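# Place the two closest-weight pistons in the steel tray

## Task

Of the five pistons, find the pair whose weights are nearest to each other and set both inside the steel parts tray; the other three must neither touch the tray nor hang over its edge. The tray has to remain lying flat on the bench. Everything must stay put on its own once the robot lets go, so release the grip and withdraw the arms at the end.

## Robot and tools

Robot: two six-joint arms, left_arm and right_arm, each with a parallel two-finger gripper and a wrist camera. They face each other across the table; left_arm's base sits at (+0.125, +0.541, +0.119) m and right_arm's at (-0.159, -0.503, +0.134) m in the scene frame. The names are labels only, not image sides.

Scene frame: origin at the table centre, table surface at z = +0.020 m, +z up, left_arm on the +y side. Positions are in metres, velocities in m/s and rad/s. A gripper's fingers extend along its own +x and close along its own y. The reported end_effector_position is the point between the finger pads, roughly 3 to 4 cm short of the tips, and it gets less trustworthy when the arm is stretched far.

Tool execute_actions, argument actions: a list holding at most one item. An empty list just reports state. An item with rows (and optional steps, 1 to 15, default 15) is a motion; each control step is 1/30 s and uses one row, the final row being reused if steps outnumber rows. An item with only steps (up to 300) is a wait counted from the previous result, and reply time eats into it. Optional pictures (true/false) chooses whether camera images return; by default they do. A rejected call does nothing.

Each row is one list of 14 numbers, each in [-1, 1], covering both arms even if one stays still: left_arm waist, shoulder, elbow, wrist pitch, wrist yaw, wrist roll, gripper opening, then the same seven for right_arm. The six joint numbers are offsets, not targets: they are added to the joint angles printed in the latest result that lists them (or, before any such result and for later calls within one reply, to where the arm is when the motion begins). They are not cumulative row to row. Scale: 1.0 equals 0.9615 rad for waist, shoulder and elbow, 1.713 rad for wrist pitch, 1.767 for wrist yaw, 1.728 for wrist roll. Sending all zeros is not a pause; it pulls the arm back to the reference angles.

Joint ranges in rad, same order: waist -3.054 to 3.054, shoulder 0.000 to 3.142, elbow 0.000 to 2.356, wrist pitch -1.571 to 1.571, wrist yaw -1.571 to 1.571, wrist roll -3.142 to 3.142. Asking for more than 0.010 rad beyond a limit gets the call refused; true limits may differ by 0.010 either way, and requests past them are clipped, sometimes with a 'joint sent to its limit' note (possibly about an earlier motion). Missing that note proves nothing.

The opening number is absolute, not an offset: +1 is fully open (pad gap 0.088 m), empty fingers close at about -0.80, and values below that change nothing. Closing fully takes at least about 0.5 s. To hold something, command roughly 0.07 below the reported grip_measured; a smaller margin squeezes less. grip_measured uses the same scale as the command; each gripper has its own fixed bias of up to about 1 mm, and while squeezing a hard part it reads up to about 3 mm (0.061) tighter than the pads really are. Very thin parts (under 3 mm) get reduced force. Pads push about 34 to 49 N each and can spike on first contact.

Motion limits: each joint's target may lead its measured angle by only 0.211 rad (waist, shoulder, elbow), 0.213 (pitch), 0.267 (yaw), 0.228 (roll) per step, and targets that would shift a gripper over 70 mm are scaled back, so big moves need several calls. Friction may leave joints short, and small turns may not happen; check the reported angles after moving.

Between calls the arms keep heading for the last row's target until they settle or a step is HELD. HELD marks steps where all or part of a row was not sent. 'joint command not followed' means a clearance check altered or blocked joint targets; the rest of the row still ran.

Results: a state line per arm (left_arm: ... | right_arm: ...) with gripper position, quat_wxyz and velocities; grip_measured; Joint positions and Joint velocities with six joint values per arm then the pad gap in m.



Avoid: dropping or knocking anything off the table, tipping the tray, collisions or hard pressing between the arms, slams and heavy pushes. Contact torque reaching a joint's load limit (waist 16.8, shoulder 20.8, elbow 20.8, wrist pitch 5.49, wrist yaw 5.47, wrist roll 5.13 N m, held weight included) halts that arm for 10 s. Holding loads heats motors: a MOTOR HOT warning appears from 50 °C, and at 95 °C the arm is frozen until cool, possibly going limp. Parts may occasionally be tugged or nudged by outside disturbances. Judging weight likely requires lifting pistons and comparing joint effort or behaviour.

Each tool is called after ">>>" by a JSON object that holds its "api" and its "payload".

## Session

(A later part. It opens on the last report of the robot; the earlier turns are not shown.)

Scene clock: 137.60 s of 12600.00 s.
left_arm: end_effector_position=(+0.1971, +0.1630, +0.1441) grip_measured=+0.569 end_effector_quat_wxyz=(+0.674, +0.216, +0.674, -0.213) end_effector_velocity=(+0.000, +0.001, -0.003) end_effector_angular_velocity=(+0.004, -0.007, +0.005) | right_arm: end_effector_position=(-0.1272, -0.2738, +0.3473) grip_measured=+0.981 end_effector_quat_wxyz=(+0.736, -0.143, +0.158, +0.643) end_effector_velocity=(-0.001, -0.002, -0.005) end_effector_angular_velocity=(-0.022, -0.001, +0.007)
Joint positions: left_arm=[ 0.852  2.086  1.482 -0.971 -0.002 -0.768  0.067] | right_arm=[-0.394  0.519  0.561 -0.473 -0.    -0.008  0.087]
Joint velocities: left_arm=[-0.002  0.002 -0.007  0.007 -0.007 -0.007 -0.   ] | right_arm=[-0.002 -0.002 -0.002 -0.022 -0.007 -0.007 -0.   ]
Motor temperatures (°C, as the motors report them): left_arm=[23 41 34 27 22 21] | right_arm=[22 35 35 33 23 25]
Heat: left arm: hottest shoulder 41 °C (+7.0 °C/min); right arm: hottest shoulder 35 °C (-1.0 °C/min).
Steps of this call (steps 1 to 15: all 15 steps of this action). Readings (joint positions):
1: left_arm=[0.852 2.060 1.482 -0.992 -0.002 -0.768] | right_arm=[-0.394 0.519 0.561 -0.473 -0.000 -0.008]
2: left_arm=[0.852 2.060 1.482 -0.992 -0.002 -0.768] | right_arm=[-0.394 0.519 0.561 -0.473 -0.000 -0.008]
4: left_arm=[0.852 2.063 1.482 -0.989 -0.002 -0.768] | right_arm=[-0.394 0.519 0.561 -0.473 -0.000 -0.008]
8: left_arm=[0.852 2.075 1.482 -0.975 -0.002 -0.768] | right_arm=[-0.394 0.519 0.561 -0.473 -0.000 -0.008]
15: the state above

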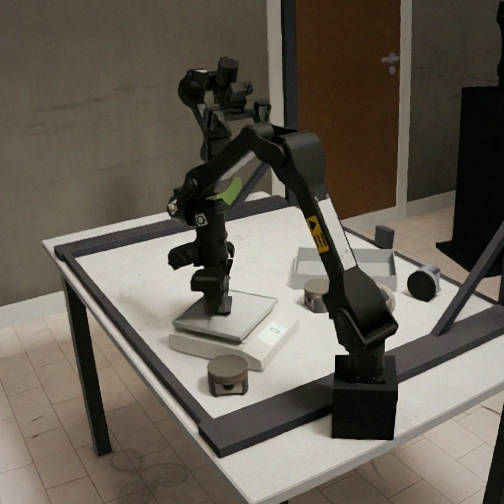

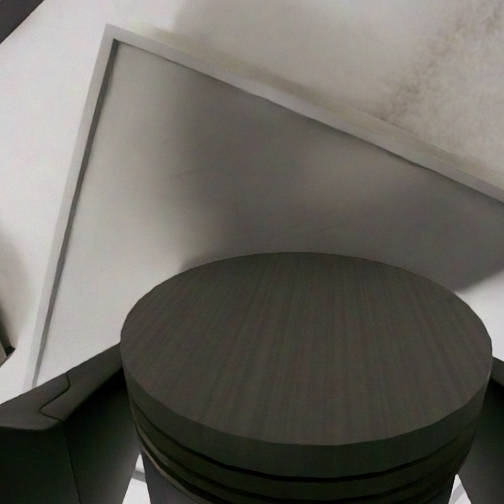

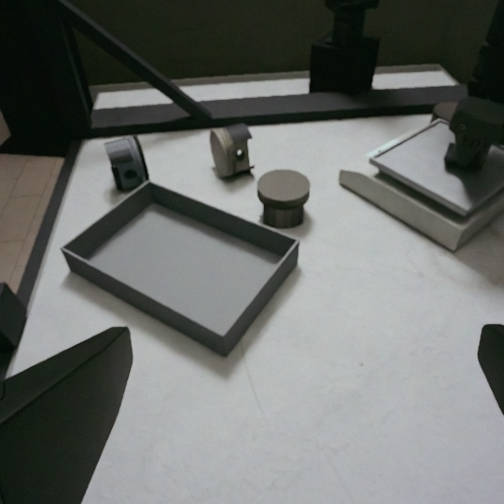

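>>> {"api": "execute_actions", "payload": {"actions": [{"rows":[[0,0.008,0,0.002,0,0,0.48,0,0,0,0,0,0,1],[0,0.014,0,0.004,0,0,0.48,0,0,0,0,0,0,1],[0,0.019,0,0.006,0,0,0.48,0,0,0,0,0,0,1],[0,0.024,0,0.008,0,0,0.48,0,0,0,0,0,0,1],[0,0.028,0,0.01,0,0,0.48,0,0,0,0,0,0,1]],"steps":15}], "pictures": false}}

>>> {"api": "execute_actions", "payload": {"actions": [{"rows":[[0,0,0,0,0,0,0.9,0,0,0,0,0,0,1]],"steps":10}], "pictures": false}}

>>> {"api": "execute_actions", "payload": {"actions": [{"steps":45}]}}

>>> {"api": "zoom_image", "payload": {"camera": "cam_high", "region": [240,305,310,365]}}

Scene clock: 149.33 s of 12600.00 s.
left_arm: end_effector_position=(+0.1974, +0.1610, +0.1413) grip_measured=+0.569 end_effector_quat_wxyz=(+0.674, +0.215, +0.673, -0.214) end_effector_velocity=(+0.002, +0.003, +0.000) end_effector_angular_velocity=(+0.011, -0.020, +0.005) | right_arm: end_effector_position=(-0.1272, -0.2738, +0.3473) grip_measured=+0.981 end_effector_quat_wxyz=(+0.736, -0.143, +0.158, +0.643) end_effector_velocity=(-0.000, +0.001, -0.000) end_effector_angular_velocity=(+0.000, -0.017, +0.013)
Joint positions: left_arm=[ 0.852  2.093  1.482 -0.959 -0.002 -0.768  0.067] | right_arm=[-0.394  0.519  0.561 -0.473 -0.    -0.008  0.087]
Joint velocities: left_arm=[-0.002 -0.002 -0.002 -0.007 -0.022 -0.007 -0.   ] | right_arm=[-0.002  0.002 -0.002  0.007 -0.007 -0.022  0.   ]
Motor temperatures (°C, as the motors report them): left_arm=[23 40 34 27 22 21] | right_arm=[22 35 36 34 23 25]
Heat: left arm: hottest shoulder 40 °C (+5.1 °C/min); right arm: hottest elbow 36 °C (+0.0 °C/min).
Steps of this call (steps 1 to 15: the robot went on to your last target; steps 16 to 90: nothing new was sent; then 8.23 s passed at rest; steps 91 to 105: all 15 steps of this action). Readings (joint positions):
91: left_arm=[0.852 2.086 1.482 -0.971 -0.002 -0.768] | right_arm=[-0.394 0.519 0.561 -0.473 -0.000 -0.008]
92: left_arm=[0.852 2.086 1.482 -0.970 -0.002 -0.768] | right_arm=[-0.394 0.519 0.561 -0.473 -0.000 -0.008]
94: left_arm=[0.852 2.087 1.482 -0.965 -0.002 -0.768] | right_arm=[-0.394 0.519 0.561 -0.473 -0.000 -0.008]
98: left_arm=[0.852 2.093 1.482 -0.959 -0.002 -0.768] | right_arm=[-0.394 0.519 0.561 -0.473 -0.000 -0.008]
105: the state above

Scene clock: 149.67 s of 12600.00 s.
left_arm: end_effector_position=(+0.1975, +0.1609, +0.1413) grip_measured=+0.889 end_effector_quat_wxyz=(+0.675, +0.215, +0.673, -0.214) end_effector_velocity=(-0.001, +0.006, -0.001) end_effector_angular_velocity=(+0.028, -0.002, +0.005) | right_arm: end_effector_position=(-0.1272, -0.2738, +0.3473) grip_measured=+0.981 end_effector_quat_wxyz=(+0.736, -0.143, +0.158, +0.643) end_effector_velocity=(-0.001, -0.001, -0.002) end_effector_angular_velocity=(-0.010, -0.016, +0.013)
Joint positions: left_arm=[ 0.852  2.093  1.482 -0.958 -0.002 -0.768  0.083] | right_arm=[-0.394  0.519  0.561 -0.473 -0.    -0.008  0.087]
Joint velocities: left_arm=[-0.002  0.002 -0.002 -0.022 -0.007 -0.007  0.005] | right_arm=[-0.002 -0.002 -0.002 -0.007 -0.007 -0.022 -0.   ]
Motor temperatures (°C, as the motors report them): left_arm=[23 40 34 27 22 21] | right_arm=[22 35 36 34 23 25]
Heat: left arm: hottest shoulder 40 °C (+5.0 °C/min); right arm: hottest elbow 36 °C (+0.0 °C/min).
Steps of this call (steps 1 to 10: all 10 steps of this action). Readings (joint positions):
1: left_arm=[0.852 2.093 1.482 -0.958 -0.002 -0.768] | right_arm=[-0.394 0.519 0.561 -0.473 -0.000 -0.008]
2: left_arm=[0.852 2.093 1.482 -0.958 -0.002 -0.768] | right_arm=[-0.394 0.519 0.561 -0.473 -0.000 -0.008]
4: left_arm=[0.852 2.093 1.482 -0.958 -0.002 -0.768] | right_arm=[-0.394 0.519 0.561 -0.473 -0.000 -0.008]
8: left_arm=[0.852 2.093 1.482 -0.958 -0.002 -0.768] | right_arm=[-0.394 0.519 0.561 -0.473 -0.000 -0.008]
10: the state above

Scene clock: 151.17 s of 12600.00 s.
left_arm: end_effector_position=(+0.1975, +0.1609, +0.1413) grip_measured=+0.897 end_effector_quat_wxyz=(+0.675, +0.215, +0.673, -0.214) end_effector_velocity=(-0.001, +0.005, +0.000) end_effector_angular_velocity=(+0.026, -0.018, +0.000) | right_arm: end_effector_position=(-0.1272, -0.2738, +0.3473) grip_measured=+0.981 end_effector_quat_wxyz=(+0.736, -0.143, +0.158, +0.643) end_effector_velocity=(-0.000, +0.000, +0.001) end_effector_angular_velocity=(+0.005, -0.018, +0.013)
Joint positions: left_arm=[ 0.852  2.093  1.482 -0.958 -0.002 -0.768  0.083] | right_arm=[-0.394  0.519  0.561 -0.473 -0.    -0.008  0.087]
Joint velocities: left_arm=[-0.007 -0.002 -0.002 -0.022 -0.022 -0.007 -0.   ] | right_arm=[-0.002 -0.002 -0.002  0.007 -0.007 -0.022 -0.   ]
Motor temperatures (°C, as the motors report them): left_arm=[23 40 34 27 22 21] | right_arm=[22 35 36 34 23 25]
Heat: left arm: hottest shoulder 40 °C (+4.1 °C/min); right arm: hottest elbow 36 °C (+0.0 °C/min).
Steps of this call (steps 1 to 15: the robot went on to your last target; steps 16 to 45: nothing new was sent). Readings (joint positions):
1: left_arm=[0.852 2.093 1.482 -0.958 -0.002 -0.768] | right_arm=[-0.394 0.519 0.561 -0.473 -0.000 -0.008]
2: left_arm=[0.852 2.093 1.482 -0.958 -0.002 -0.768] | right_arm=[-0.394 0.519 0.561 -0.473 -0.000 -0.008]
4: left_arm=[0.852 2.093 1.482 -0.958 -0.002 -0.768] | right_arm=[-0.394 0.519 0.561 -0.473 -0.000 -0.008]
8: left_arm=[0.852 2.093 1.482 -0.958 -0.002 -0.768] | right_arm=[-0.394 0.519 0.561 -0.473 -0.000 -0.008]
45: the state above
All arms were judged still, so your last target was given up. Only a new action makes them travel on or press farther. Fingers that are still opening or closing keep moving.

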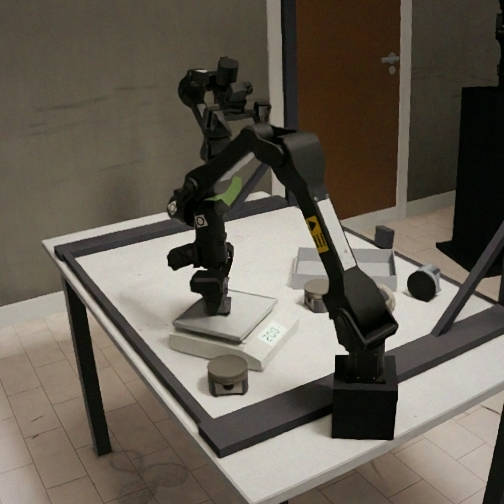

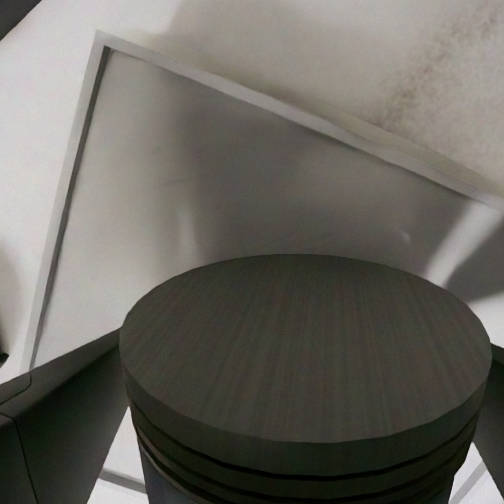

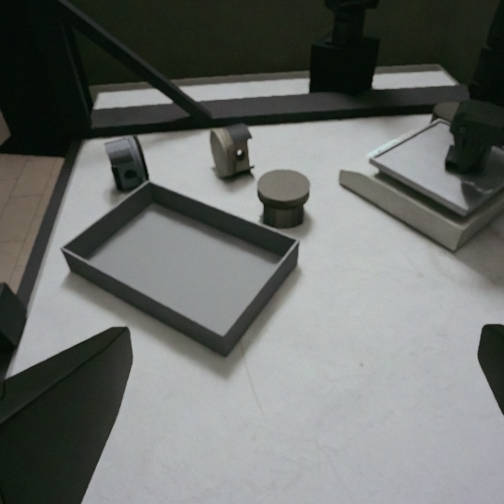

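Region (240, 305, 310, 365) of cam_high's 504x504 image, scaled by 7.200, with more detail than that image has; it fills the top 432 rows of this view, and the rest is white.

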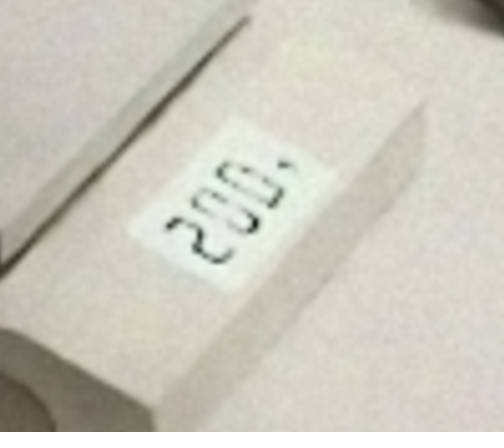

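>>> {"api": "execute_actions", "payload": {"actions": [{"rows":[[0,0,0,0,0,0,0.75,0,0,0,0,0,0,1],[0,0,0,0,0,0,0.68,0,0,0,0,0,0,1],[0,0,0,0,0,0,0.62,0,0,0,0,0,0,1],[0,0,0,0,0,0,0.57,0,0,0,0,0,0,1],[0,0,0,0,0,0,0.52,0,0,0,0,0,0,1],[0,0,0,0,0,0,0.48,0,0,0,0,0,0,1]],"steps":11}], "pictures": false}}

>>> {"api": "execute_actions", "payload": {"actions": [{"rows":[[0,-0.03,0,-0.015,0,0,0.48,0,0,0,0,0,0,1],[0,-0.06,0,-0.03,0,0,0.48,0,0,0,0,0,0,1],[0,-0.095,0,-0.05,0,0,0.48,0,0,0,0,0,0,1],[0,-0.13,0,-0.065,0,0,0.48,0,0,0,0,0,0,1],[0,-0.17,0,-0.075,0,0,0.48,0,0,0,0,0,0,1],[0,-0.21,-0.03,-0.075,0,0,0.48,0,0,0,0,0,0,1],[-0.05,-0.26,-0.08,-0.07,0,0,0.48,0,0,0,0,0,0,1],[-0.11,-0.31,-0.14,-0.065,0,0,0.48,0,0,0,0,0,0,1],[-0.18,-0.36,-0.2,-0.06,0,0,0.48,0,0,0,0,0,0,1],[-0.26,-0.41,-0.27,-0.05,0,0,0.48,0,0,0,0,0,0,1],[-0.34,-0.46,-0.34,-0.04,0,0,0.48,0,0,0,0,0,0,1],[-0.42,-0.51,-0.41,-0.035,0,0,0.48,0,0,0,0,0,0,1],[-0.5,-0.56,-0.48,-0.025,0,0,0.48,0,0,0,0,0,0,1],[-0.58,-0.6,-0.55,-0.02,0,0,0.48,0,0,0,0,0,0,1],[-0.647,-0.629,-0.61,-0.012,0,0,0.48,0,0,0,0,0,0,1]],"steps":15}], "pictures": false}}

>>> {"api": "execute_actions", "payload": {"actions": [{"steps":20}]}}

>>> {"api": "execute_actions", "payload": {"actions": [{"rows":[[0,0.03,-0.03,0.03,0,0,0.48,0,0,0,0,0,0,1],[0,0.06,-0.06,0.065,0,0,0.48,0,0,0,0,0,0,1],[0,0.09,-0.09,0.1,0,0,0.48,0,0,0,0,0,0,1],[0,0.12,-0.12,0.135,0,0,0.48,0,0,0,0,0,0,1],[0,0.15,-0.15,0.17,0,0,0.48,0,0,0,0,0,0,1],[0,0.18,-0.175,0.2,0,0,0.48,0,0,0,0,0,0,1],[0,0.2,-0.2,0.225,0,0,0.48,0,0,0,0,0,0,1],[0,0.22,-0.215,0.245,0,0,0.48,0,0,0,0,0,0,1]],"steps":15}], "pictures": false}}

>>> {"api": "execute_actions", "payload": {"actions": [{"rows":[[0,0.01,0,0.005,0,0,0.48,0,0,0,0,0,0,1],[0,0.02,0,0.01,0,0,0.48,0,0,0,0,0,0,1],[0,0.03,0,0.016,0,0,0.48,0,0,0,0,0,0,1],[0,0.04,0,0.022,0,0,0.48,0,0,0,0,0,0,1],[0,0.05,0,0.028,0,0,0.48,0,0,0,0,0,0,1],[0,0.06,0,0.033,0,0,0.48,0,0,0,0,0,0,1],[0,0.07,0,0.038,0,0,0.48,0,0,0,0,0,0,1],[0,0.08,0,0.043,0,0,0.48,0,0,0,0,0,0,1]],"steps":15}]}}

Scene clock: 166.80 s of 12600.00 s.
left_arm: end_effector_position=(+0.1975, +0.1610, +0.1413) grip_measured=+0.567 end_effector_quat_wxyz=(+0.675, +0.215, +0.673, -0.214) end_effector_velocity=(-0.003, +0.005, +0.000) end_effector_angular_velocity=(+0.023, -0.003, +0.000) | right_arm: end_effector_position=(-0.1272, -0.2738, +0.3473) grip_measured=+0.981 end_effector_quat_wxyz=(+0.736, -0.143, +0.158, +0.643) end_effector_velocity=(-0.002, +0.000, -0.001) end_effector_angular_velocity=(+0.001, -0.011, +0.022)
Joint positions: left_arm=[ 0.852  2.093  1.482 -0.959 -0.003 -0.768  0.067] | right_arm=[-0.394  0.519  0.561 -0.473 -0.    -0.008  0.087]
Joint velocities: left_arm=[-0.007 -0.002 -0.002 -0.022 -0.007 -0.007 -0.   ] | right_arm=[-0.007 -0.002 -0.007  0.007 -0.022 -0.022 -0.   ]
Motor temperatures (°C, as the motors report them): left_arm=[23 40 34 27 22 21] | right_arm=[22 35 36 34 23 25]
Heat: left arm: hottest shoulder 40 °C (+3.0 °C/min); right arm: hottest elbow 36 °C (+1.0 °C/min).
Steps of this call (steps 1 to 90: nothing new was sent; then 12.27 s passed at rest; steps 91 to 101: all 11 steps of this action). Readings (joint positions):
91: left_arm=[0.852 2.093 1.482 -0.958 -0.002 -0.768] | right_arm=[-0.394 0.519 0.561 -0.473 -0.000 -0.008]
92: left_arm=[0.852 2.093 1.482 -0.958 -0.002 -0.768] | right_arm=[-0.394 0.519 0.561 -0.473 -0.000 -0.008]
94: left_arm=[0.852 2.093 1.482 -0.958 -0.002 -0.768] | right_arm=[-0.394 0.519 0.561 -0.473 -0.000 -0.008]
98: left_arm=[0.852 2.093 1.482 -0.959 -0.003 -0.768] | right_arm=[-0.394 0.519 0.561 -0.473 -0.000 -0.008]
101: the state above

Scene clock: 167.30 s of 12600.00 s.
left_arm: end_effector_position=(+0.0739, +0.2574, +0.2053) grip_measured=+0.567 end_effector_quat_wxyz=(+0.631, +0.311, +0.615, -0.356) end_effector_velocity=(-0.456, +0.471, -0.118) end_effector_angular_velocity=(+0.213, -0.016, -1.833) | right_arm: end_effector_position=(-0.1272, -0.2738, +0.3473) grip_measured=+0.981 end_effector_quat_wxyz=(+0.736, -0.143, +0.158, +0.643) end_effector_velocity=(+0.000, -0.001, -0.002) end_effector_angular_velocity=(-0.010, -0.016, +0.009)
Joint positions: left_arm=[ 0.485  1.605  1.112 -1.009 -0.002 -0.768  0.067] | right_arm=[-0.394  0.519  0.561 -0.473 -0.    -0.008  0.087]
Joint velocities: left_arm=[-1.839 -1.15  -1.663  0.3    0.022 -0.007 -0.   ] | right_arm=[-0.007 -0.002 -0.002 -0.007 -0.007 -0.022 -0.   ]
Motor temperatures (°C, as the motors report them): left_arm=[23 40 34 27 22 21] | right_arm=[22 35 36 34 23 25]
Heat: left arm: hottest shoulder 40 °C (+3.0 °C/min); right arm: hottest elbow 36 °C (+1.0 °C/min).
Steps of this call (steps 1 to 15: all 15 steps of this action). Readings (joint positions):
1: left_arm=[0.852 2.092 1.482 -0.960 -0.003 -0.768] | right_arm=[-0.394 0.519 0.561 -0.473 -0.000 -0.008]
2: left_arm=[0.852 2.087 1.482 -0.968 -0.003 -0.768] | right_arm=[-0.394 0.519 0.561 -0.473 -0.000 -0.008]
4: left_arm=[0.852 2.063 1.480 -1.019 -0.003 -0.768] | right_arm=[-0.394 0.519 0.561 -0.473 -0.000 -0.008]
8: left_arm=[0.838 1.926 1.432 -1.057 -0.010 -0.768] | right_arm=[-0.394 0.519 0.561 -0.473 -0.000 -0.008]
15: the state above

Scene clock: 167.97 s of 12600.00 s.
left_arm: end_effector_position=(+0.0266, +0.3267, +0.1788) grip_measured=+0.567 end_effector_quat_wxyz=(+0.576, +0.413, +0.577, -0.406) end_effector_velocity=(+0.003, +0.005, +0.001) end_effector_angular_velocity=(+0.012, -0.014, +0.005) | right_arm: end_effector_position=(-0.1272, -0.2738, +0.3473) grip_measured=+0.981 end_effector_quat_wxyz=(+0.736, -0.143, +0.158, +0.643) end_effector_velocity=(-0.001, -0.002, -0.003) end_effector_angular_velocity=(-0.010, -0.016, +0.013)
Joint positions: left_arm=[ 0.234  1.502  0.903 -0.981 -0.    -0.768  0.067] | right_arm=[-0.394  0.519  0.561 -0.473 -0.    -0.008  0.087]
Joint velocities: left_arm=[-0.002 -0.007 -0.002 -0.022 -0.007 -0.007 -0.   ] | right_arm=[-0.002 -0.007 -0.007 -0.007 -0.007 -0.022 -0.   ]
Motor temperatures (°C, as the motors report them): left_arm=[23 40 34 27 22 21] | right_arm=[22 35 36 34 23 25]
Heat: left arm: hottest shoulder 40 °C (+3.0 °C/min); right arm: hottest elbow 36 °C (+1.0 °C/min).
Steps of this call (steps 1 to 20: the robot went on to your last target). Readings (joint positions):
1: left_arm=[0.424 1.572 1.057 -1.000 -0.001 -0.768] | right_arm=[-0.394 0.519 0.561 -0.473 -0.000 -0.008]
2: left_arm=[0.362 1.545 1.009 -0.996 -0.001 -0.768] | right_arm=[-0.394 0.519 0.561 -0.473 -0.000 -0.008]
4: left_arm=[0.267 1.519 0.943 -0.995 0.010 -0.768] | right_arm=[-0.394 0.519 0.561 -0.473 -0.000 -0.008]
8: left_arm=[0.234 1.512 0.904 -0.984 0.001 -0.768] | right_arm=[-0.394 0.519 0.561 -0.473 -0.000 -0.008]
20: the state above

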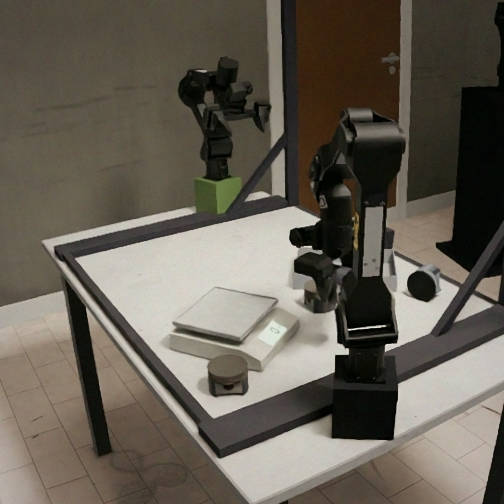

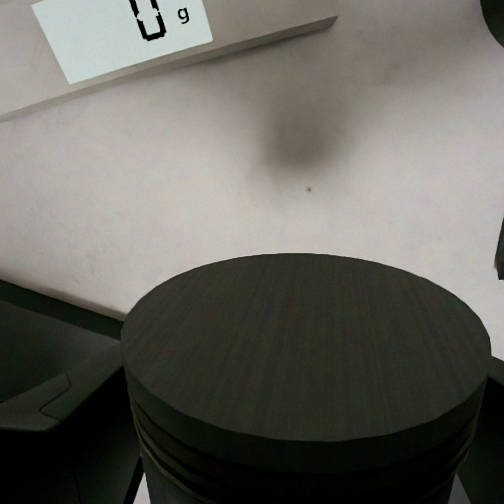

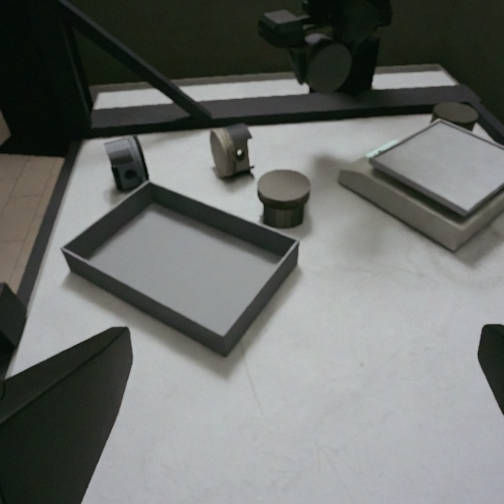

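Scene clock: 168.47 s of 12600.00 s.
left_arm: end_effector_position=(+0.0261, +0.3256, +0.0908) grip_measured=+0.567 end_effector_quat_wxyz=(+0.577, +0.410, +0.577, -0.409) end_effector_velocity=(-0.009, -0.021, +0.000) end_effector_angular_velocity=(-0.103, +0.039, +0.020) | right_arm: end_effector_position=(-0.1272, -0.2738, +0.3473) grip_measured=+0.981 end_effector_quat_wxyz=(+0.736, -0.143, +0.158, +0.643) end_effector_velocity=(-0.003, -0.001, -0.002) end_effector_angular_velocity=(-0.007, +0.003, +0.021)
Joint positions: left_arm=[ 0.234  1.706  0.7   -0.566 -0.    -0.768  0.067] | right_arm=[-0.394  0.519  0.561 -0.473 -0.    -0.008  0.087]
Joint velocities: left_arm=[-0.002 -0.002 -0.002  0.11  -0.007 -0.022  0.   ] | right_arm=[-0.002 -0.002 -0.002 -0.007 -0.022 -0.007 -0.   ]
Motor temperatures (°C, as the motors report them): left_arm=[23 40 34 27 22 21] | right_arm=[22 35 36 34 23 25]
Heat: left arm: hottest shoulder 40 °C (+3.0 °C/min); right arm: hottest elbow 36 °C (+1.0 °C/min).
Steps of this call (steps 1 to 15: all 15 steps of this action). Readings (joint positions):
1: left_arm=[0.234 1.503 0.899 -0.973 -0.000 -0.768] | right_arm=[-0.394 0.519 0.561 -0.473 -0.000 -0.008]
2: left_arm=[0.234 1.510 0.888 -0.945 -0.000 -0.768] | right_arm=[-0.394 0.519 0.561 -0.473 -0.000 -0.008]
4: left_arm=[0.234 1.544 0.855 -0.852 -0.000 -0.768] | right_arm=[-0.394 0.519 0.561 -0.473 -0.000 -0.008]
8: left_arm=[0.234 1.656 0.753 -0.660 -0.000 -0.768] | right_arm=[-0.394 0.519 0.561 -0.473 -0.000 -0.008]
15: the state above

Scene clock: 168.97 s of 12600.00 s.
left_arm: end_effector_position=(+0.0235, +0.3200, +0.0761) grip_measured=+0.567 end_effector_quat_wxyz=(+0.577, +0.408, +0.576, -0.410) end_effector_velocity=(-0.002, -0.002, +0.001) end_effector_angular_velocity=(-0.008, +0.012, +0.024) | right_arm: end_effector_position=(-0.1272, -0.2738, +0.3473) grip_measured=+0.981 end_effector_quat_wxyz=(+0.736, -0.143, +0.158, +0.643) end_effector_velocity=(-0.003, -0.001, -0.002) end_effector_angular_velocity=(-0.005, +0.017, +0.014)
Joint positions: left_arm=[ 0.234  1.773  0.7   -0.495 -0.    -0.768  0.067] | right_arm=[-0.394  0.519  0.561 -0.473 -0.    -0.008  0.087]
Joint velocities: left_arm=[ 0.002 -0.002  0.002  0.007  0.007 -0.022  0.   ] | right_arm=[-0.002 -0.002 -0.002 -0.007 -0.022  0.007 -0.   ]
Motor temperatures (°C, as the motors report them): left_arm=[23 40 34 27 22 21] | right_arm=[22 35 36 34 23 25]
Heat: left arm: hottest shoulder 40 °C (+3.0 °C/min); right arm: hottest elbow 36 °C (+1.0 °C/min).
Steps of this call (steps 1 to 15: all 15 steps of this action). Readings (joint positions):
1: left_arm=[0.234 1.706 0.700 -0.563 -0.000 -0.768] | right_arm=[-0.394 0.519 0.561 -0.473 -0.000 -0.008]
2: left_arm=[0.234 1.708 0.700 -0.562 -0.000 -0.768] | right_arm=[-0.394 0.519 0.561 -0.473 -0.000 -0.008]
4: left_arm=[0.234 1.718 0.700 -0.549 -0.000 -0.768] | right_arm=[-0.394 0.519 0.561 -0.473 -0.000 -0.008]
8: left_arm=[0.234 1.752 0.700 -0.514 -0.000 -0.768] | right_arm=[-0.394 0.519 0.561 -0.473 -0.000 -0.008]
15: the state above

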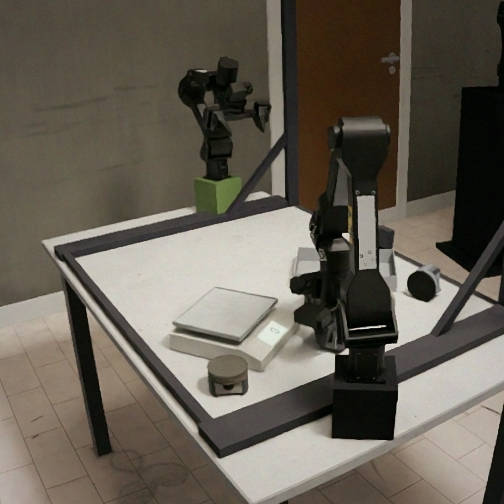

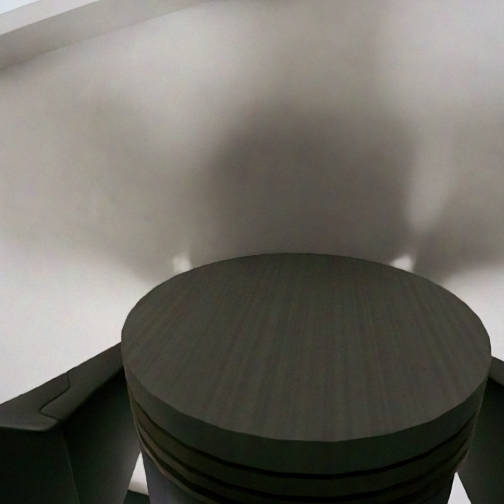

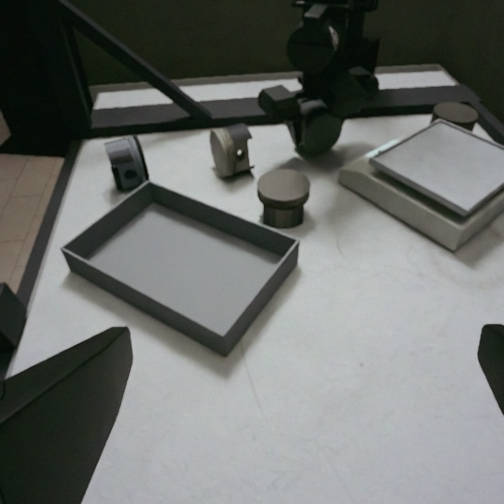

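>>> {"api": "execute_actions", "payload": {"actions": [{"rows":[[0,0.01,0,0.003,0,0,0.48,0,0,0,0,0,0,1],[0,0.018,0,0.006,0,0,0.48,0,0,0,0,0,0,1],[0,0.026,0,0.009,0,0,0.48,0,0,0,0,0,0,1],[0,0.033,0,0.012,0,0,0.48,0,0,0,0,0,0,1],[0,0.04,0,0.014,0,0,0.48,0,0,0,0,0,0,1]],"steps":13}], "pictures": false}}

>>> {"api": "execute_actions", "payload": {"actions": [{"rows":[[0,0,0,0,0,0,1,0,0,0,0,0,0,1]],"steps":9}], "pictures": false}}

>>> {"api": "execute_actions", "payload": {"actions": [{"rows":[[0,-0.04,0.02,-0.03,0,0,1,0,0,0,0,0,0,1],[0,-0.08,0.045,-0.065,0,0,1,0,0,0,0,0,0,1],[0,-0.12,0.07,-0.1,0,0,1,0,0,0,0,0,0,1],[0,-0.16,0.1,-0.14,0,0,1,0,0,0,0,0,0,1],[0,-0.2,0.13,-0.18,0,0,1,0,0,0,0,0,0,1],[0,-0.24,0.16,-0.22,0,0,1,0,0,0,0,0,0,1],[0,-0.27,0.19,-0.26,0,0,1,0,0,0,0,0,0,1],[0,-0.3,0.21,-0.29,0,0,1,0,0,0,0,0,0,1]],"steps":15}], "pictures": false}}

>>> {"api": "execute_actions", "payload": {"actions": [{"rows":[[-0.04,0.04,0.07,0,0,0.1,1,0,0,0,0,0,0,1],[-0.08,0.09,0.14,-0.01,0,0.2,1,0,0,0,0,0,0,1],[-0.13,0.15,0.21,-0.02,0,0.3,1,0,0,0,0,0,0,1],[-0.18,0.21,0.28,-0.03,0,0.4,1,0,0,0,0,0,0,1],[-0.23,0.27,0.35,-0.04,0,0.5,1,0,0,0,0,0,0,1],[-0.28,0.33,0.42,-0.05,0,0.6,1,0,0,0,0,0,0,1],[-0.32,0.39,0.49,-0.05,0,0.7,1,0,0,0,0,0,0,1],[-0.36,0.45,0.56,-0.05,0,0.786,1,0,0,0,0,0,0,1],[-0.389,0.5,0.61,-0.05,0,0.786,1,0,0,0,0,0,0,1],[-0.389,0.547,0.65,-0.05,0,0.786,1,0,0,0,0,0,0,1]],"steps":15}], "pictures": false}}

>>> {"api": "execute_actions", "payload": {"actions": [{"steps":18}]}}

Scene clock: 182.10 s of 12600.00 s.
left_arm: end_effector_position=(+0.0231, +0.3190, +0.0721) grip_measured=+0.567 end_effector_quat_wxyz=(+0.577, +0.409, +0.576, -0.410) end_effector_velocity=(-0.003, +0.004, +0.000) end_effector_angular_velocity=(+0.016, +0.017, +0.019) | right_arm: end_effector_position=(-0.1272, -0.2738, +0.3473) grip_measured=+0.981 end_effector_quat_wxyz=(+0.736, -0.143, +0.158, +0.643) end_effector_velocity=(-0.001, -0.000, -0.001) end_effector_angular_velocity=(-0.010, -0.016, +0.013)
Joint positions: left_arm=[ 0.234  1.791  0.7   -0.477 -0.    -0.768  0.067] | right_arm=[-0.394  0.519  0.561 -0.473 -0.    -0.008  0.087]
Joint velocities: left_arm=[-0.002 -0.002 -0.002 -0.007  0.022 -0.022 -0.   ] | right_arm=[-0.002  0.002  0.002 -0.007 -0.007 -0.022 -0.   ]
Motor temperatures (°C, as the motors report them): left_arm=[23 37 34 27 22 21] | right_arm=[22 35 36 34 23 25]
Heat: left arm: hottest shoulder 37 °C (-2.0 °C/min); right arm: hottest elbow 36 °C (+1.0 °C/min).
Steps of this call (steps 1 to 15: the robot went on to your last target; steps 16 to 90: nothing new was sent; then 9.70 s passed at rest; steps 91 to 103: all 13 steps of this action). Readings (joint positions):
91: left_arm=[0.234 1.773 0.700 -0.494 -0.000 -0.768] | right_arm=[-0.394 0.519 0.561 -0.473 -0.000 -0.008]
92: left_arm=[0.234 1.774 0.700 -0.492 -0.000 -0.768] | right_arm=[-0.394 0.519 0.561 -0.473 -0.000 -0.008]
94: left_arm=[0.234 1.782 0.700 -0.484 -0.000 -0.768] | right_arm=[-0.394 0.519 0.561 -0.473 -0.000 -0.008]
98: left_arm=[0.234 1.790 0.700 -0.477 -0.000 -0.768] | right_arm=[-0.394 0.519 0.561 -0.473 -0.000 -0.008]
103: the state above

Scene clock: 182.40 s of 12600.00 s.
left_arm: end_effector_position=(+0.0229, +0.3186, +0.0721) grip_measured=+0.970 end_effector_quat_wxyz=(+0.577, +0.408, +0.576, -0.411) end_effector_velocity=(+0.003, +0.005, -0.001) end_effector_angular_velocity=(+0.021, -0.018, +0.005) | right_arm: end_effector_position=(-0.1272, -0.2738, +0.3473) grip_measured=+0.981 end_effector_quat_wxyz=(+0.736, -0.143, +0.158, +0.643) end_effector_velocity=(-0.001, -0.002, -0.005) end_effector_angular_velocity=(-0.024, -0.014, +0.013)
Joint positions: left_arm=[ 0.234  1.791  0.7   -0.475 -0.    -0.768  0.087] | right_arm=[-0.394  0.519  0.561 -0.473 -0.    -0.008  0.087]
Joint velocities: left_arm=[-0.002  0.002 -0.002 -0.022 -0.007 -0.007  0.009] | right_arm=[-0.002 -0.002 -0.002 -0.022 -0.007 -0.022 -0.   ]
Motor temperatures (°C, as the motors report them): left_arm=[23 37 34 27 22 21] | right_arm=[22 35 36 34 23 25]
Heat: left arm: hottest shoulder 37 °C (-2.0 °C/min); right arm: hottest elbow 36 °C (+1.0 °C/min).
Steps of this call (steps 1 to 9: all 9 steps of this action). Readings (joint positions):
1: left_arm=[0.234 1.791 0.700 -0.476 -0.000 -0.768] | right_arm=[-0.394 0.519 0.561 -0.473 -0.000 -0.008]
2: left_arm=[0.234 1.791 0.700 -0.475 -0.000 -0.768] | right_arm=[-0.394 0.519 0.561 -0.473 -0.000 -0.008]
4: left_arm=[0.234 1.791 0.700 -0.475 -0.000 -0.768] | right_arm=[-0.394 0.519 0.561 -0.473 -0.000 -0.008]
8: left_arm=[0.234 1.791 0.700 -0.475 -0.000 -0.768] | right_arm=[-0.394 0.519 0.561 -0.473 -0.000 -0.008]
9: the state above

Scene clock: 182.90 s of 12600.00 s.
left_arm: end_effector_position=(+0.0256, +0.3244, +0.1775) grip_measured=+0.985 end_effector_quat_wxyz=(+0.577, +0.409, +0.576, -0.410) end_effector_velocity=(+0.014, +0.028, -0.001) end_effector_angular_velocity=(+0.128, -0.067, -0.010) | right_arm: end_effector_position=(-0.1272, -0.2738, +0.3473) grip_measured=+0.981 end_effector_quat_wxyz=(+0.736, -0.143, +0.158, +0.643) end_effector_velocity=(-0.002, -0.001, -0.004) end_effector_angular_velocity=(-0.013, -0.002, +0.012)
Joint positions: left_arm=[ 0.234  1.505  0.899 -0.965 -0.    -0.768  0.087] | right_arm=[-0.394  0.519  0.561 -0.473 -0.    -0.008  0.087]
Joint velocities: left_arm=[-0.002  0.002 -0.002 -0.139 -0.007  0.007 -0.   ] | right_arm=[ 0.002 -0.002 -0.007 -0.007 -0.007 -0.007 -0.   ]
Motor temperatures (°C, as the motors report them): left_arm=[23 37 34 27 22 21] | right_arm=[22 35 36 34 23 25]
Heat: left arm: hottest shoulder 37 °C (-2.0 °C/min); right arm: hottest elbow 36 °C (+1.0 °C/min).
Steps of this call (steps 1 to 15: all 15 steps of this action). Readings (joint positions):
1: left_arm=[0.234 1.787 0.702 -0.485 -0.000 -0.768] | right_arm=[-0.394 0.519 0.561 -0.473 -0.000 -0.008]
2: left_arm=[0.234 1.777 0.709 -0.515 -0.000 -0.768] | right_arm=[-0.394 0.519 0.561 -0.473 -0.000 -0.008]
4: left_arm=[0.234 1.731 0.733 -0.606 -0.000 -0.768] | right_arm=[-0.394 0.519 0.561 -0.473 -0.000 -0.008]
8: left_arm=[0.234 1.588 0.838 -0.836 -0.000 -0.768] | right_arm=[-0.394 0.519 0.561 -0.473 -0.000 -0.008]
15: the state above

Scene clock: 183.40 s of 12600.00 s.
left_arm: end_effector_position=(-0.1500, +0.2817, +0.1764) grip_measured=+0.985 end_effector_quat_wxyz=(+0.177, +0.680, +0.174, -0.690) end_effector_velocity=(-0.001, -0.019, -0.041) end_effector_angular_velocity=(+0.046, -0.080, -1.993) | right_arm: end_effector_position=(-0.1272, -0.2738, +0.3473) grip_measured=+0.981 end_effector_quat_wxyz=(+0.736, -0.143, +0.158, +0.643) end_effector_velocity=(-0.001, -0.001, -0.002) end_effector_angular_velocity=(-0.006, +0.011, +0.001)
Joint positions: left_arm=[-0.149  2.008  1.5   -1.048  0.003  0.254  0.087] | right_arm=[-0.394  0.519  0.561 -0.473 -0.    -0.008  0.087]
Joint velocities: left_arm=[ 0.037  0.168  0.081 -0.007  0.007  2.029 -0.   ] | right_arm=[-0.002 -0.002 -0.002 -0.007 -0.007  0.007 -0.   ]
Motor temperatures (°C, as the motors report them): left_arm=[23 37 34 27 22 21] | right_arm=[22 35 36 34 23 25]
Heat: left arm: hottest shoulder 37 °C (-2.0 °C/min); right arm: hottest elbow 36 °C (+1.0 °C/min).
Steps of this call (steps 1 to 15: all 15 steps of this action). Readings (joint positions):
1: left_arm=[0.231 1.510 0.907 -0.971 -0.001 -0.727] | right_arm=[-0.394 0.519 0.561 -0.473 -0.000 -0.008]
2: left_arm=[0.219 1.524 0.930 -0.980 -0.003 -0.660] | right_arm=[-0.394 0.519 0.561 -0.473 -0.000 -0.008]
4: left_arm=[0.163 1.593 1.027 -0.992 -0.004 -0.520] | right_arm=[-0.394 0.519 0.561 -0.473 -0.000 -0.008]
8: left_arm=[-0.007 1.794 1.288 -1.031 -0.004 -0.240] | right_arm=[-0.394 0.519 0.561 -0.473 -0.000 -0.008]
15: the state above

Scene clock: 184.00 s of 12600.00 s.
left_arm: end_effector_position=(-0.1515, +0.2768, +0.1784) grip_measured=+0.985 end_effector_quat_wxyz=(+0.067, +0.697, +0.057, -0.712) end_effector_velocity=(+0.005, +0.001, -0.000) end_effector_angular_velocity=(-0.001, -0.031, -0.009) | right_arm: end_effector_position=(-0.1272, -0.2738, +0.3473) grip_measured=+0.981 end_effector_quat_wxyz=(+0.736, -0.143, +0.158, +0.643) end_effector_velocity=(+0.001, -0.003, -0.005) end_effector_angular_velocity=(-0.025, -0.020, +0.000)
Joint positions: left_arm=[-0.143  2.014  1.516 -1.048  0.002  0.588  0.087] | right_arm=[-0.394  0.519  0.561 -0.473 -0.    -0.008  0.087]
Joint velocities: left_arm=[-0.002  0.002  0.002 -0.022 -0.022  0.007 -0.   ] | right_arm=[-0.002 -0.002 -0.002 -0.022  0.007 -0.022  0.   ]
Motor temperatures (°C, as the motors report them): left_arm=[23 37 34 27 22 21] | right_arm=[22 35 36 34 23 25]
Heat: left arm: hottest shoulder 37 °C (-3.0 °C/min); right arm: hottest elbow 36 °C (+1.0 °C/min).
Steps of this call (steps 1 to 18: the robot went on to your last target). Readings (joint positions):
1: left_arm=[-0.147 2.012 1.503 -1.048 0.003 0.323] | right_arm=[-0.394 0.519 0.561 -0.473 -0.000 -0.008]
2: left_arm=[-0.145 2.014 1.506 -1.048 0.002 0.393] | right_arm=[-0.394 0.519 0.561 -0.473 -0.000 -0.008]
4: left_arm=[-0.143 2.014 1.511 -1.048 0.002 0.500] | right_arm=[-0.394 0.519 0.561 -0.473 -0.000 -0.008]
8: left_arm=[-0.143 2.014 1.516 -1.048 0.002 0.571] | right_arm=[-0.394 0.519 0.561 -0.473 -0.000 -0.008]
18: the state above

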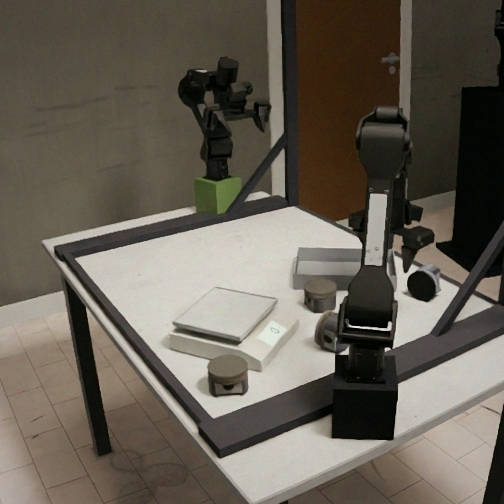

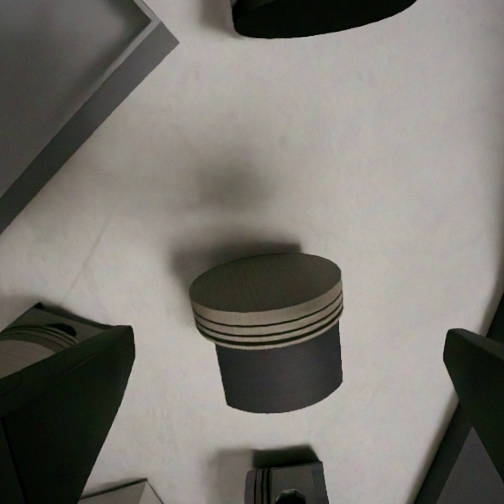

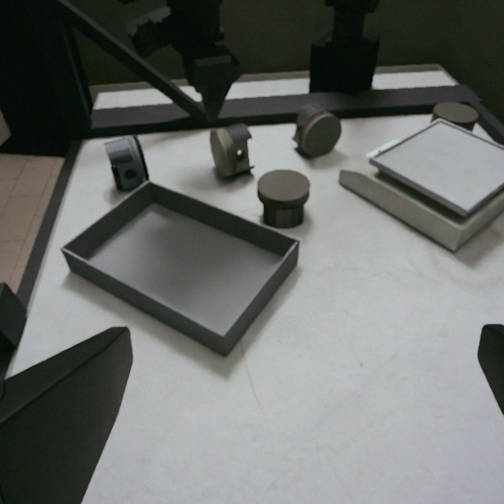

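>>> {"api": "execute_actions", "payload": {"actions": [{"rows":[[0.02,0,-0.03,0.01,0,-0.02,1,0,0,0,0,0,0,1],[0.04,0,-0.06,0.025,0,-0.04,1,0,0,0,0,0,0,1],[0.063,0,-0.09,0.04,0,-0.042,1,0,0,0,0,0,0,1],[0.063,0.01,-0.125,0.06,0,-0.042,1,0,0,0,0,0,0,1],[0.063,0.015,-0.155,0.075,0,-0.042,1,0,0,0,0,0,0,1],[0.063,0.02,-0.18,0.09,0,-0.042,1,0,0,0,0,0,0,1],[0.063,0.02,-0.2,0.102,0,-0.042,1,0,0,0,0,0,0,1]],"steps":15}]}}

Scene clock: 191.50 s of 12600.00 s.
left_arm: end_effector_position=(-0.1217, +0.2734, +0.1321) grip_measured=+0.985 end_effector_quat_wxyz=(+0.109, +0.697, +0.108, -0.701) end_effector_velocity=(-0.001, -0.005, +0.000) end_effector_angular_velocity=(-0.031, -0.001, -0.010) | right_arm: end_effector_position=(-0.1272, -0.2738, +0.3473) grip_measured=+0.981 end_effector_quat_wxyz=(+0.736, -0.143, +0.158, +0.643) end_effector_velocity=(-0.001, -0.001, +0.000) end_effector_angular_velocity=(-0.005, -0.016, +0.013)
Joint positions: left_arm=[-0.079  2.024  1.335 -0.876  0.002  0.518  0.087] | right_arm=[-0.394  0.519  0.561 -0.473 -0.    -0.008  0.087]
Joint velocities: left_arm=[-0.002 -0.002 -0.002  0.022 -0.022  0.007 -0.   ] | right_arm=[-0.002 -0.002  0.002 -0.007 -0.007 -0.022  0.   ]
Motor temperatures (°C, as the motors report them): left_arm=[23 36 34 27 22 21] | right_arm=[22 35 36 34 23 25]
Heat: left arm: hottest shoulder 36 °C (-5.0 °C/min); right arm: hottest elbow 36 °C (+1.0 °C/min).
Steps of this call (steps 1 to 15: the robot went on to your last target; steps 16 to 90: nothing new was sent; then 4.00 s passed at rest; steps 91 to 105: all 15 steps of this action). Readings (joint positions):
91: left_arm=[-0.142 2.014 1.514 -1.047 0.002 0.583] | right_arm=[-0.394 0.519 0.561 -0.473 -0.000 -0.008]
92: left_arm=[-0.139 2.014 1.506 -1.035 0.002 0.566] | right_arm=[-0.394 0.519 0.561 -0.473 -0.000 -0.008]
94: left_arm=[-0.118 2.013 1.470 -0.995 0.002 0.539] | right_arm=[-0.394 0.519 0.561 -0.473 -0.000 -0.008]
98: left_arm=[-0.081 2.017 1.368 -0.913 0.002 0.522] | right_arm=[-0.394 0.519 0.561 -0.473 -0.000 -0.008]
105: the state above

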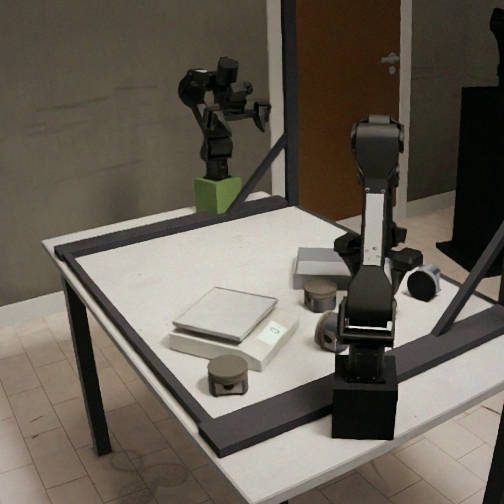

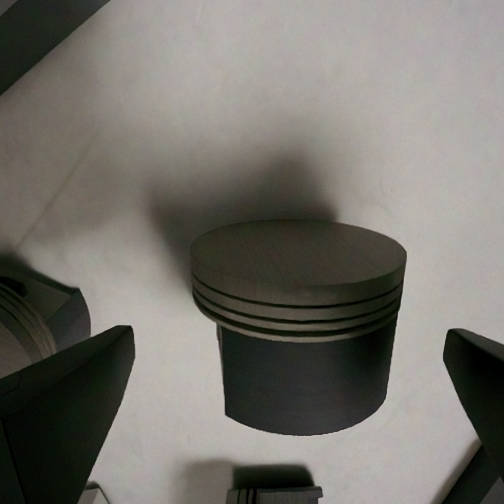

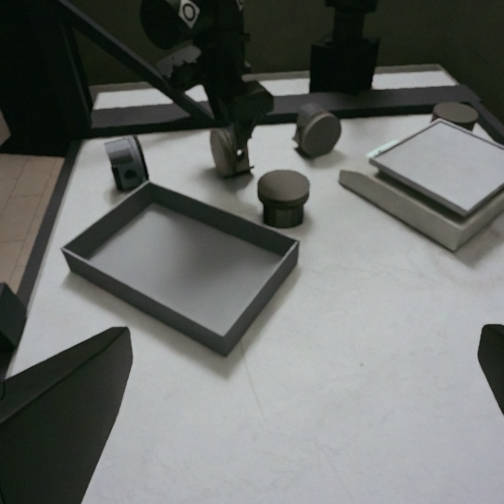

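>>> {"api": "execute_actions", "payload": {"actions": [{"rows":[[-0.018,0.015,-0.01,0.012,0,0.02,1,0,0,0,0,0,0,1],[-0.018,0.03,-0.02,0.025,0,0.02,1,0,0,0,0,0,0,1],[-0.018,0.048,-0.035,0.04,0,0.02,1,0,0,0,0,0,0,1],[-0.018,0.066,-0.05,0.057,0,0.02,1,0,0,0,0,0,0,1],[-0.018,0.083,-0.063,0.073,0,0.02,1,0,0,0,0,0,0,1],[-0.018,0.098,-0.075,0.087,0,0.02,1,0,0,0,0,0,0,1],[-0.018,0.108,-0.084,0.097,0,0.02,1,0,0,0,0,0,0,1],[-0.018,0.114,-0.088,0.102,0,0.02,1,0,0,0,0,0,0,1]],"steps":15}], "pictures": false}}

>>> {"api": "execute_actions", "payload": {"actions": [{"rows":[[0,0,0,0,0,0,0.8,0,0,0,0,0,0,1],[0,0,0,0,0,0,0.7,0,0,0,0,0,0,1],[0,0,0,0,0,0,0.65,0,0,0,0,0,0,1],[0,0,0,0,0,0,0.6,0,0,0,0,0,0,1],[0,0,0,0,0,0,0.55,0,0,0,0,0,0,1],[0,0,0,0,0,0,0.48,0,0,0,0,0,0,1]],"steps":13}]}}

>>> {"api": "execute_actions", "payload": {"actions": [{"rows":[[0,-0.03,0.03,-0.03,0,0,0.48,0,0,0,0,0,0,1],[0,-0.06,0.06,-0.06,0,0,0.48,0,0,0,0,0,0,1],[0,-0.09,0.095,-0.095,0,0,0.48,0,0,0,0,0,0,1],[0,-0.12,0.13,-0.13,0,0,0.48,0,0,0,0,0,0,1],[0,-0.145,0.165,-0.165,0,0,0.48,0,0,0,0,0,0,1],[0,-0.17,0.2,-0.2,0,0,0.48,0,0,0,0,0,0,1],[0,-0.185,0.235,-0.227,0,0,0.48,0,0,0,0,0,0,1],[0,-0.185,0.235,-0.227,0,0,0.48,0,0,0,0,0,0,1],[0,-0.185,0.235,-0.227,0,0,0.48,0,0,0,0,0,0,1],[0.04,-0.185,0.235,-0.227,0,0,0.48,0,0,0,0,0,0,1],[0.1,-0.185,0.235,-0.227,0,0,0.48,0,0,0,0,0,0,1],[0.17,-0.185,0.235,-0.227,0,0,0.48,0,0,0,0,0,0,1],[0.25,-0.185,0.235,-0.227,0,0,0.48,0,0,0,0,0,0,1],[0.35,-0.185,0.235,-0.227,0,0,0.48,0,0,0,0,0,0,1],[0.96,-0.185,0.235,-0.227,0,0,0.48,0,0,0,0,0,0,1]],"steps":15}], "pictures": false}}

>>> {"api": "execute_actions", "payload": {"actions": [{"steps":28}]}}

Scene clock: 204.43 s of 12600.00 s.
left_arm: end_effector_position=(-0.1246, +0.2783, +0.0808) grip_measured=+0.985 end_effector_quat_wxyz=(+0.091, +0.701, +0.093, -0.701) end_effector_velocity=(-0.008, -0.012, +0.000) end_effector_angular_velocity=(-0.063, +0.029, +0.005) | right_arm: end_effector_position=(-0.1272, -0.2738, +0.3473) grip_measured=+0.981 end_effector_quat_wxyz=(+0.736, -0.143, +0.158, +0.643) end_effector_velocity=(+0.001, -0.001, -0.003) end_effector_angular_velocity=(-0.013, -0.002, +0.002)
Joint positions: left_arm=[-0.094  2.123  1.255 -0.704  0.002  0.55   0.087] | right_arm=[-0.394  0.519  0.561 -0.473 -0.    -0.008  0.087]
Joint velocities: left_arm=[-0.002 -0.002 -0.002  0.066 -0.022 -0.007 -0.   ] | right_arm=[-0.007  0.002 -0.002 -0.007 -0.007 -0.007 -0.   ]
Motor temperatures (°C, as the motors report them): left_arm=[23 36 34 27 22 21] | right_arm=[22 34 36 34 23 25]
Heat: left arm: hottest shoulder 36 °C (-4.0 °C/min); right arm: hottest elbow 36 °C (+0.0 °C/min).
Steps of this call (steps 1 to 15: the robot went on to your last target; steps 16 to 90: nothing new was sent; then 9.43 s passed at rest; steps 91 to 105: all 15 steps of this action). Readings (joint positions):
91: left_arm=[-0.080 2.024 1.334 -0.873 0.002 0.523] | right_arm=[-0.394 0.519 0.561 -0.473 -0.000 -0.008]
92: left_arm=[-0.082 2.025 1.332 -0.863 0.002 0.533] | right_arm=[-0.394 0.519 0.561 -0.473 -0.000 -0.008]
94: left_arm=[-0.089 2.035 1.323 -0.825 0.002 0.542] | right_arm=[-0.394 0.519 0.561 -0.473 -0.000 -0.008]
98: left_arm=[-0.094 2.088 1.283 -0.740 0.002 0.549] | right_arm=[-0.394 0.519 0.561 -0.473 -0.000 -0.008]
105: the state above

Scene clock: 204.87 s of 12600.00 s.
left_arm: end_effector_position=(-0.1248, +0.2782, +0.0808) grip_measured=+0.582 end_effector_quat_wxyz=(+0.092, +0.701, +0.092, -0.701) end_effector_velocity=(+0.001, -0.002, -0.001) end_effector_angular_velocity=(-0.007, -0.004, +0.024) | right_arm: end_effector_position=(-0.1272, -0.2738, +0.3473) grip_measured=+0.981 end_effector_quat_wxyz=(+0.736, -0.143, +0.158, +0.643) end_effector_velocity=(-0.001, -0.001, -0.001) end_effector_angular_velocity=(-0.001, +0.010, +0.001)
Joint positions: left_arm=[-0.095  2.123  1.255 -0.703  0.002  0.55   0.068] | right_arm=[-0.394  0.519  0.561 -0.473 -0.    -0.008  0.087]
Joint velocities: left_arm=[ 0.002  0.002 -0.002  0.007 -0.007 -0.022 -0.   ] | right_arm=[-0.002 -0.007 -0.002 -0.007 -0.007  0.007 -0.   ]
Motor temperatures (°C, as the motors report them): left_arm=[23 36 34 27 22 21] | right_arm=[22 34 36 34 23 25]
Heat: left arm: hottest shoulder 36 °C (-4.0 °C/min); right arm: hottest elbow 36 °C (+0.0 °C/min).
Steps of this call (steps 1 to 13: all 13 steps of this action). Readings (joint positions):
1: left_arm=[-0.094 2.123 1.255 -0.703 0.002 0.550] | right_arm=[-0.394 0.519 0.561 -0.473 -0.000 -0.008]
2: left_arm=[-0.094 2.123 1.255 -0.703 0.002 0.550] | right_arm=[-0.394 0.519 0.561 -0.473 -0.000 -0.008]
4: left_arm=[-0.094 2.123 1.255 -0.703 0.002 0.550] | right_arm=[-0.394 0.519 0.561 -0.473 -0.000 -0.008]
8: left_arm=[-0.095 2.123 1.255 -0.703 0.002 0.550] | right_arm=[-0.394 0.519 0.561 -0.473 -0.000 -0.008]
13: the state above

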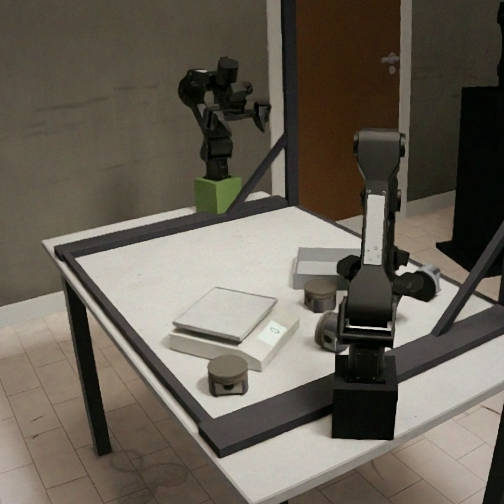

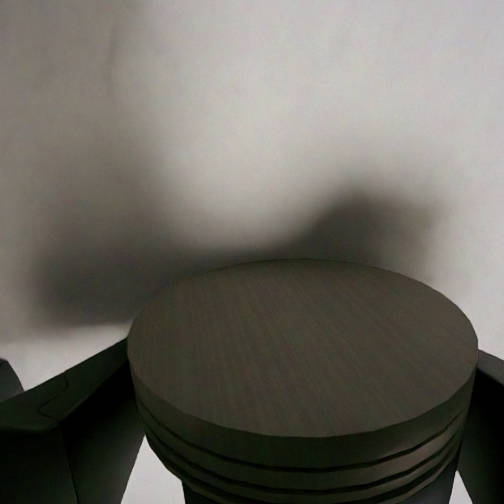

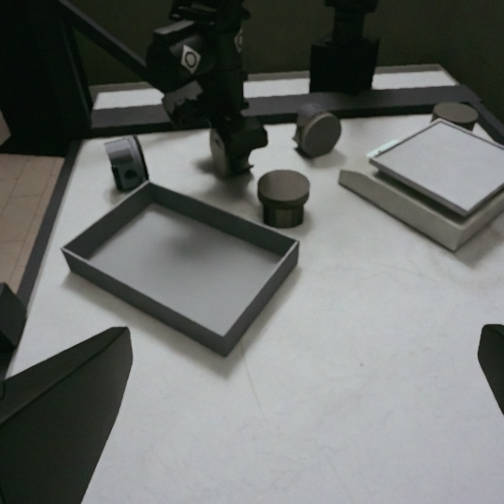

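Scene clock: 205.37 s of 12600.00 s.
left_arm: end_effector_position=(-0.0814, +0.2348, +0.1974) grip_measured=+0.582 end_effector_quat_wxyz=(+0.158, +0.679, +0.144, -0.703) end_effector_velocity=(+0.533, -0.328, -0.025) end_effector_angular_velocity=(+0.080, -0.202, +1.670) | right_arm: end_effector_position=(-0.1272, -0.2738, +0.3473) grip_measured=+0.981 end_effector_quat_wxyz=(+0.736, -0.143, +0.158, +0.643) end_effector_velocity=(-0.001, -0.002, -0.006) end_effector_angular_velocity=(-0.027, +0.000, +0.007)
Joint positions: left_arm=[ 0.075  1.937  1.484 -1.08   0.01   0.55   0.068] | right_arm=[-0.394  0.519  0.561 -0.473 -0.    -0.008  0.087]
Joint velocities: left_arm=[ 1.643  0.066 -0.002 -0.11  -0.125 -0.022 -0.   ] | right_arm=[-0.002  0.002 -0.002 -0.022 -0.007 -0.007 -0.   ]
Motor temperatures (°C, as the motors report them): left_arm=[23 37 34 27 22 21] | right_arm=[22 34 36 34 23 25]
Heat: left arm: hottest shoulder 37 °C (-3.0 °C/min); right arm: hottest elbow 36 °C (+0.0 °C/min).
Steps of this call (steps 1 to 15: all 15 steps of this action). Readings (joint positions):
1: left_arm=[-0.095 2.121 1.260 -0.711 0.002 0.550] | right_arm=[-0.394 0.519 0.561 -0.473 -0.000 -0.008]
2: left_arm=[-0.095 2.118 1.270 -0.736 0.002 0.550] | right_arm=[-0.394 0.519 0.561 -0.473 -0.000 -0.008]
4: left_arm=[-0.095 2.099 1.301 -0.826 0.002 0.550] | right_arm=[-0.394 0.519 0.561 -0.473 -0.000 -0.008]
8: left_arm=[-0.095 2.011 1.413 -1.011 0.002 0.550] | right_arm=[-0.394 0.519 0.561 -0.473 -0.000 -0.008]
15: the state above

Scene clock: 206.30 s of 12600.00 s.
left_arm: end_effector_position=(+0.1843, +0.1789, +0.1956) grip_measured=+0.582 end_effector_quat_wxyz=(+0.401, +0.583, +0.387, -0.591) end_effector_velocity=(-0.002, +0.001, +0.001) end_effector_angular_velocity=(+0.001, +0.008, +0.005) | right_arm: end_effector_position=(-0.1272, -0.2738, +0.3473) grip_measured=+0.981 end_effector_quat_wxyz=(+0.736, -0.143, +0.158, +0.643) end_effector_velocity=(-0.003, -0.001, -0.002) end_effector_angular_velocity=(-0.007, +0.003, +0.021)
Joint positions: left_arm=[ 0.827  1.942  1.484 -1.09   0.001  0.55   0.068] | right_arm=[-0.394  0.519  0.561 -0.473 -0.    -0.008  0.087]
Joint velocities: left_arm=[-0.002 -0.002  0.002 -0.007  0.007 -0.007 -0.   ] | right_arm=[-0.002 -0.002 -0.002 -0.007 -0.022 -0.007 -0.   ]
Motor temperatures (°C, as the motors report them): left_arm=[23 37 34 27 22 21] | right_arm=[22 34 36 34 23 25]
Heat: left arm: hottest shoulder 37 °C (-3.0 °C/min); right arm: hottest elbow 36 °C (+0.0 °C/min).
Steps of this call (steps 1 to 28: the robot went on to your last target). Readings (joint positions):
1: left_arm=[0.132 1.940 1.484 -1.084 0.007 0.550] | right_arm=[-0.394 0.519 0.561 -0.473 -0.000 -0.008]
2: left_arm=[0.190 1.942 1.484 -1.085 0.005 0.550] | right_arm=[-0.394 0.519 0.561 -0.473 -0.000 -0.008]
4: left_arm=[0.307 1.942 1.484 -1.085 0.004 0.550] | right_arm=[-0.394 0.519 0.561 -0.473 -0.000 -0.008]
8: left_arm=[0.538 1.942 1.484 -1.085 0.004 0.550] | right_arm=[-0.394 0.519 0.561 -0.473 -0.000 -0.008]
28: the state above

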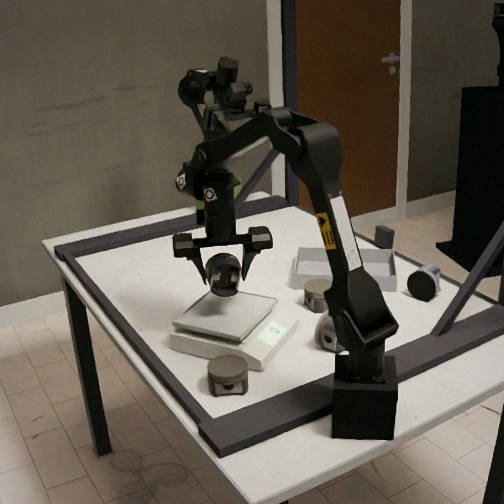

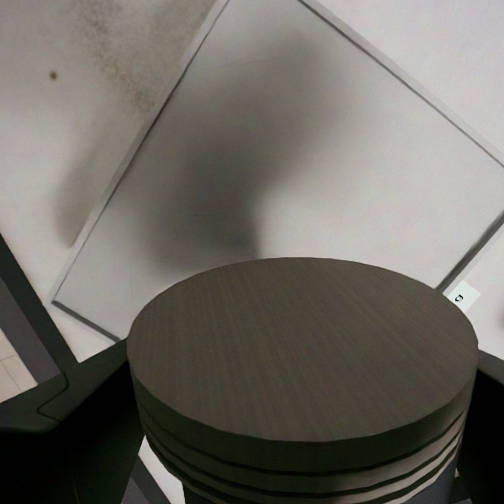

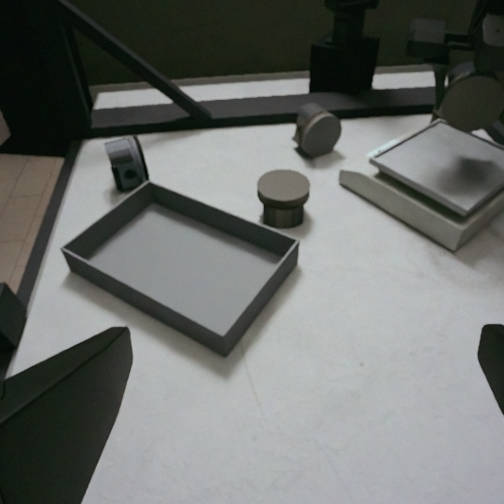

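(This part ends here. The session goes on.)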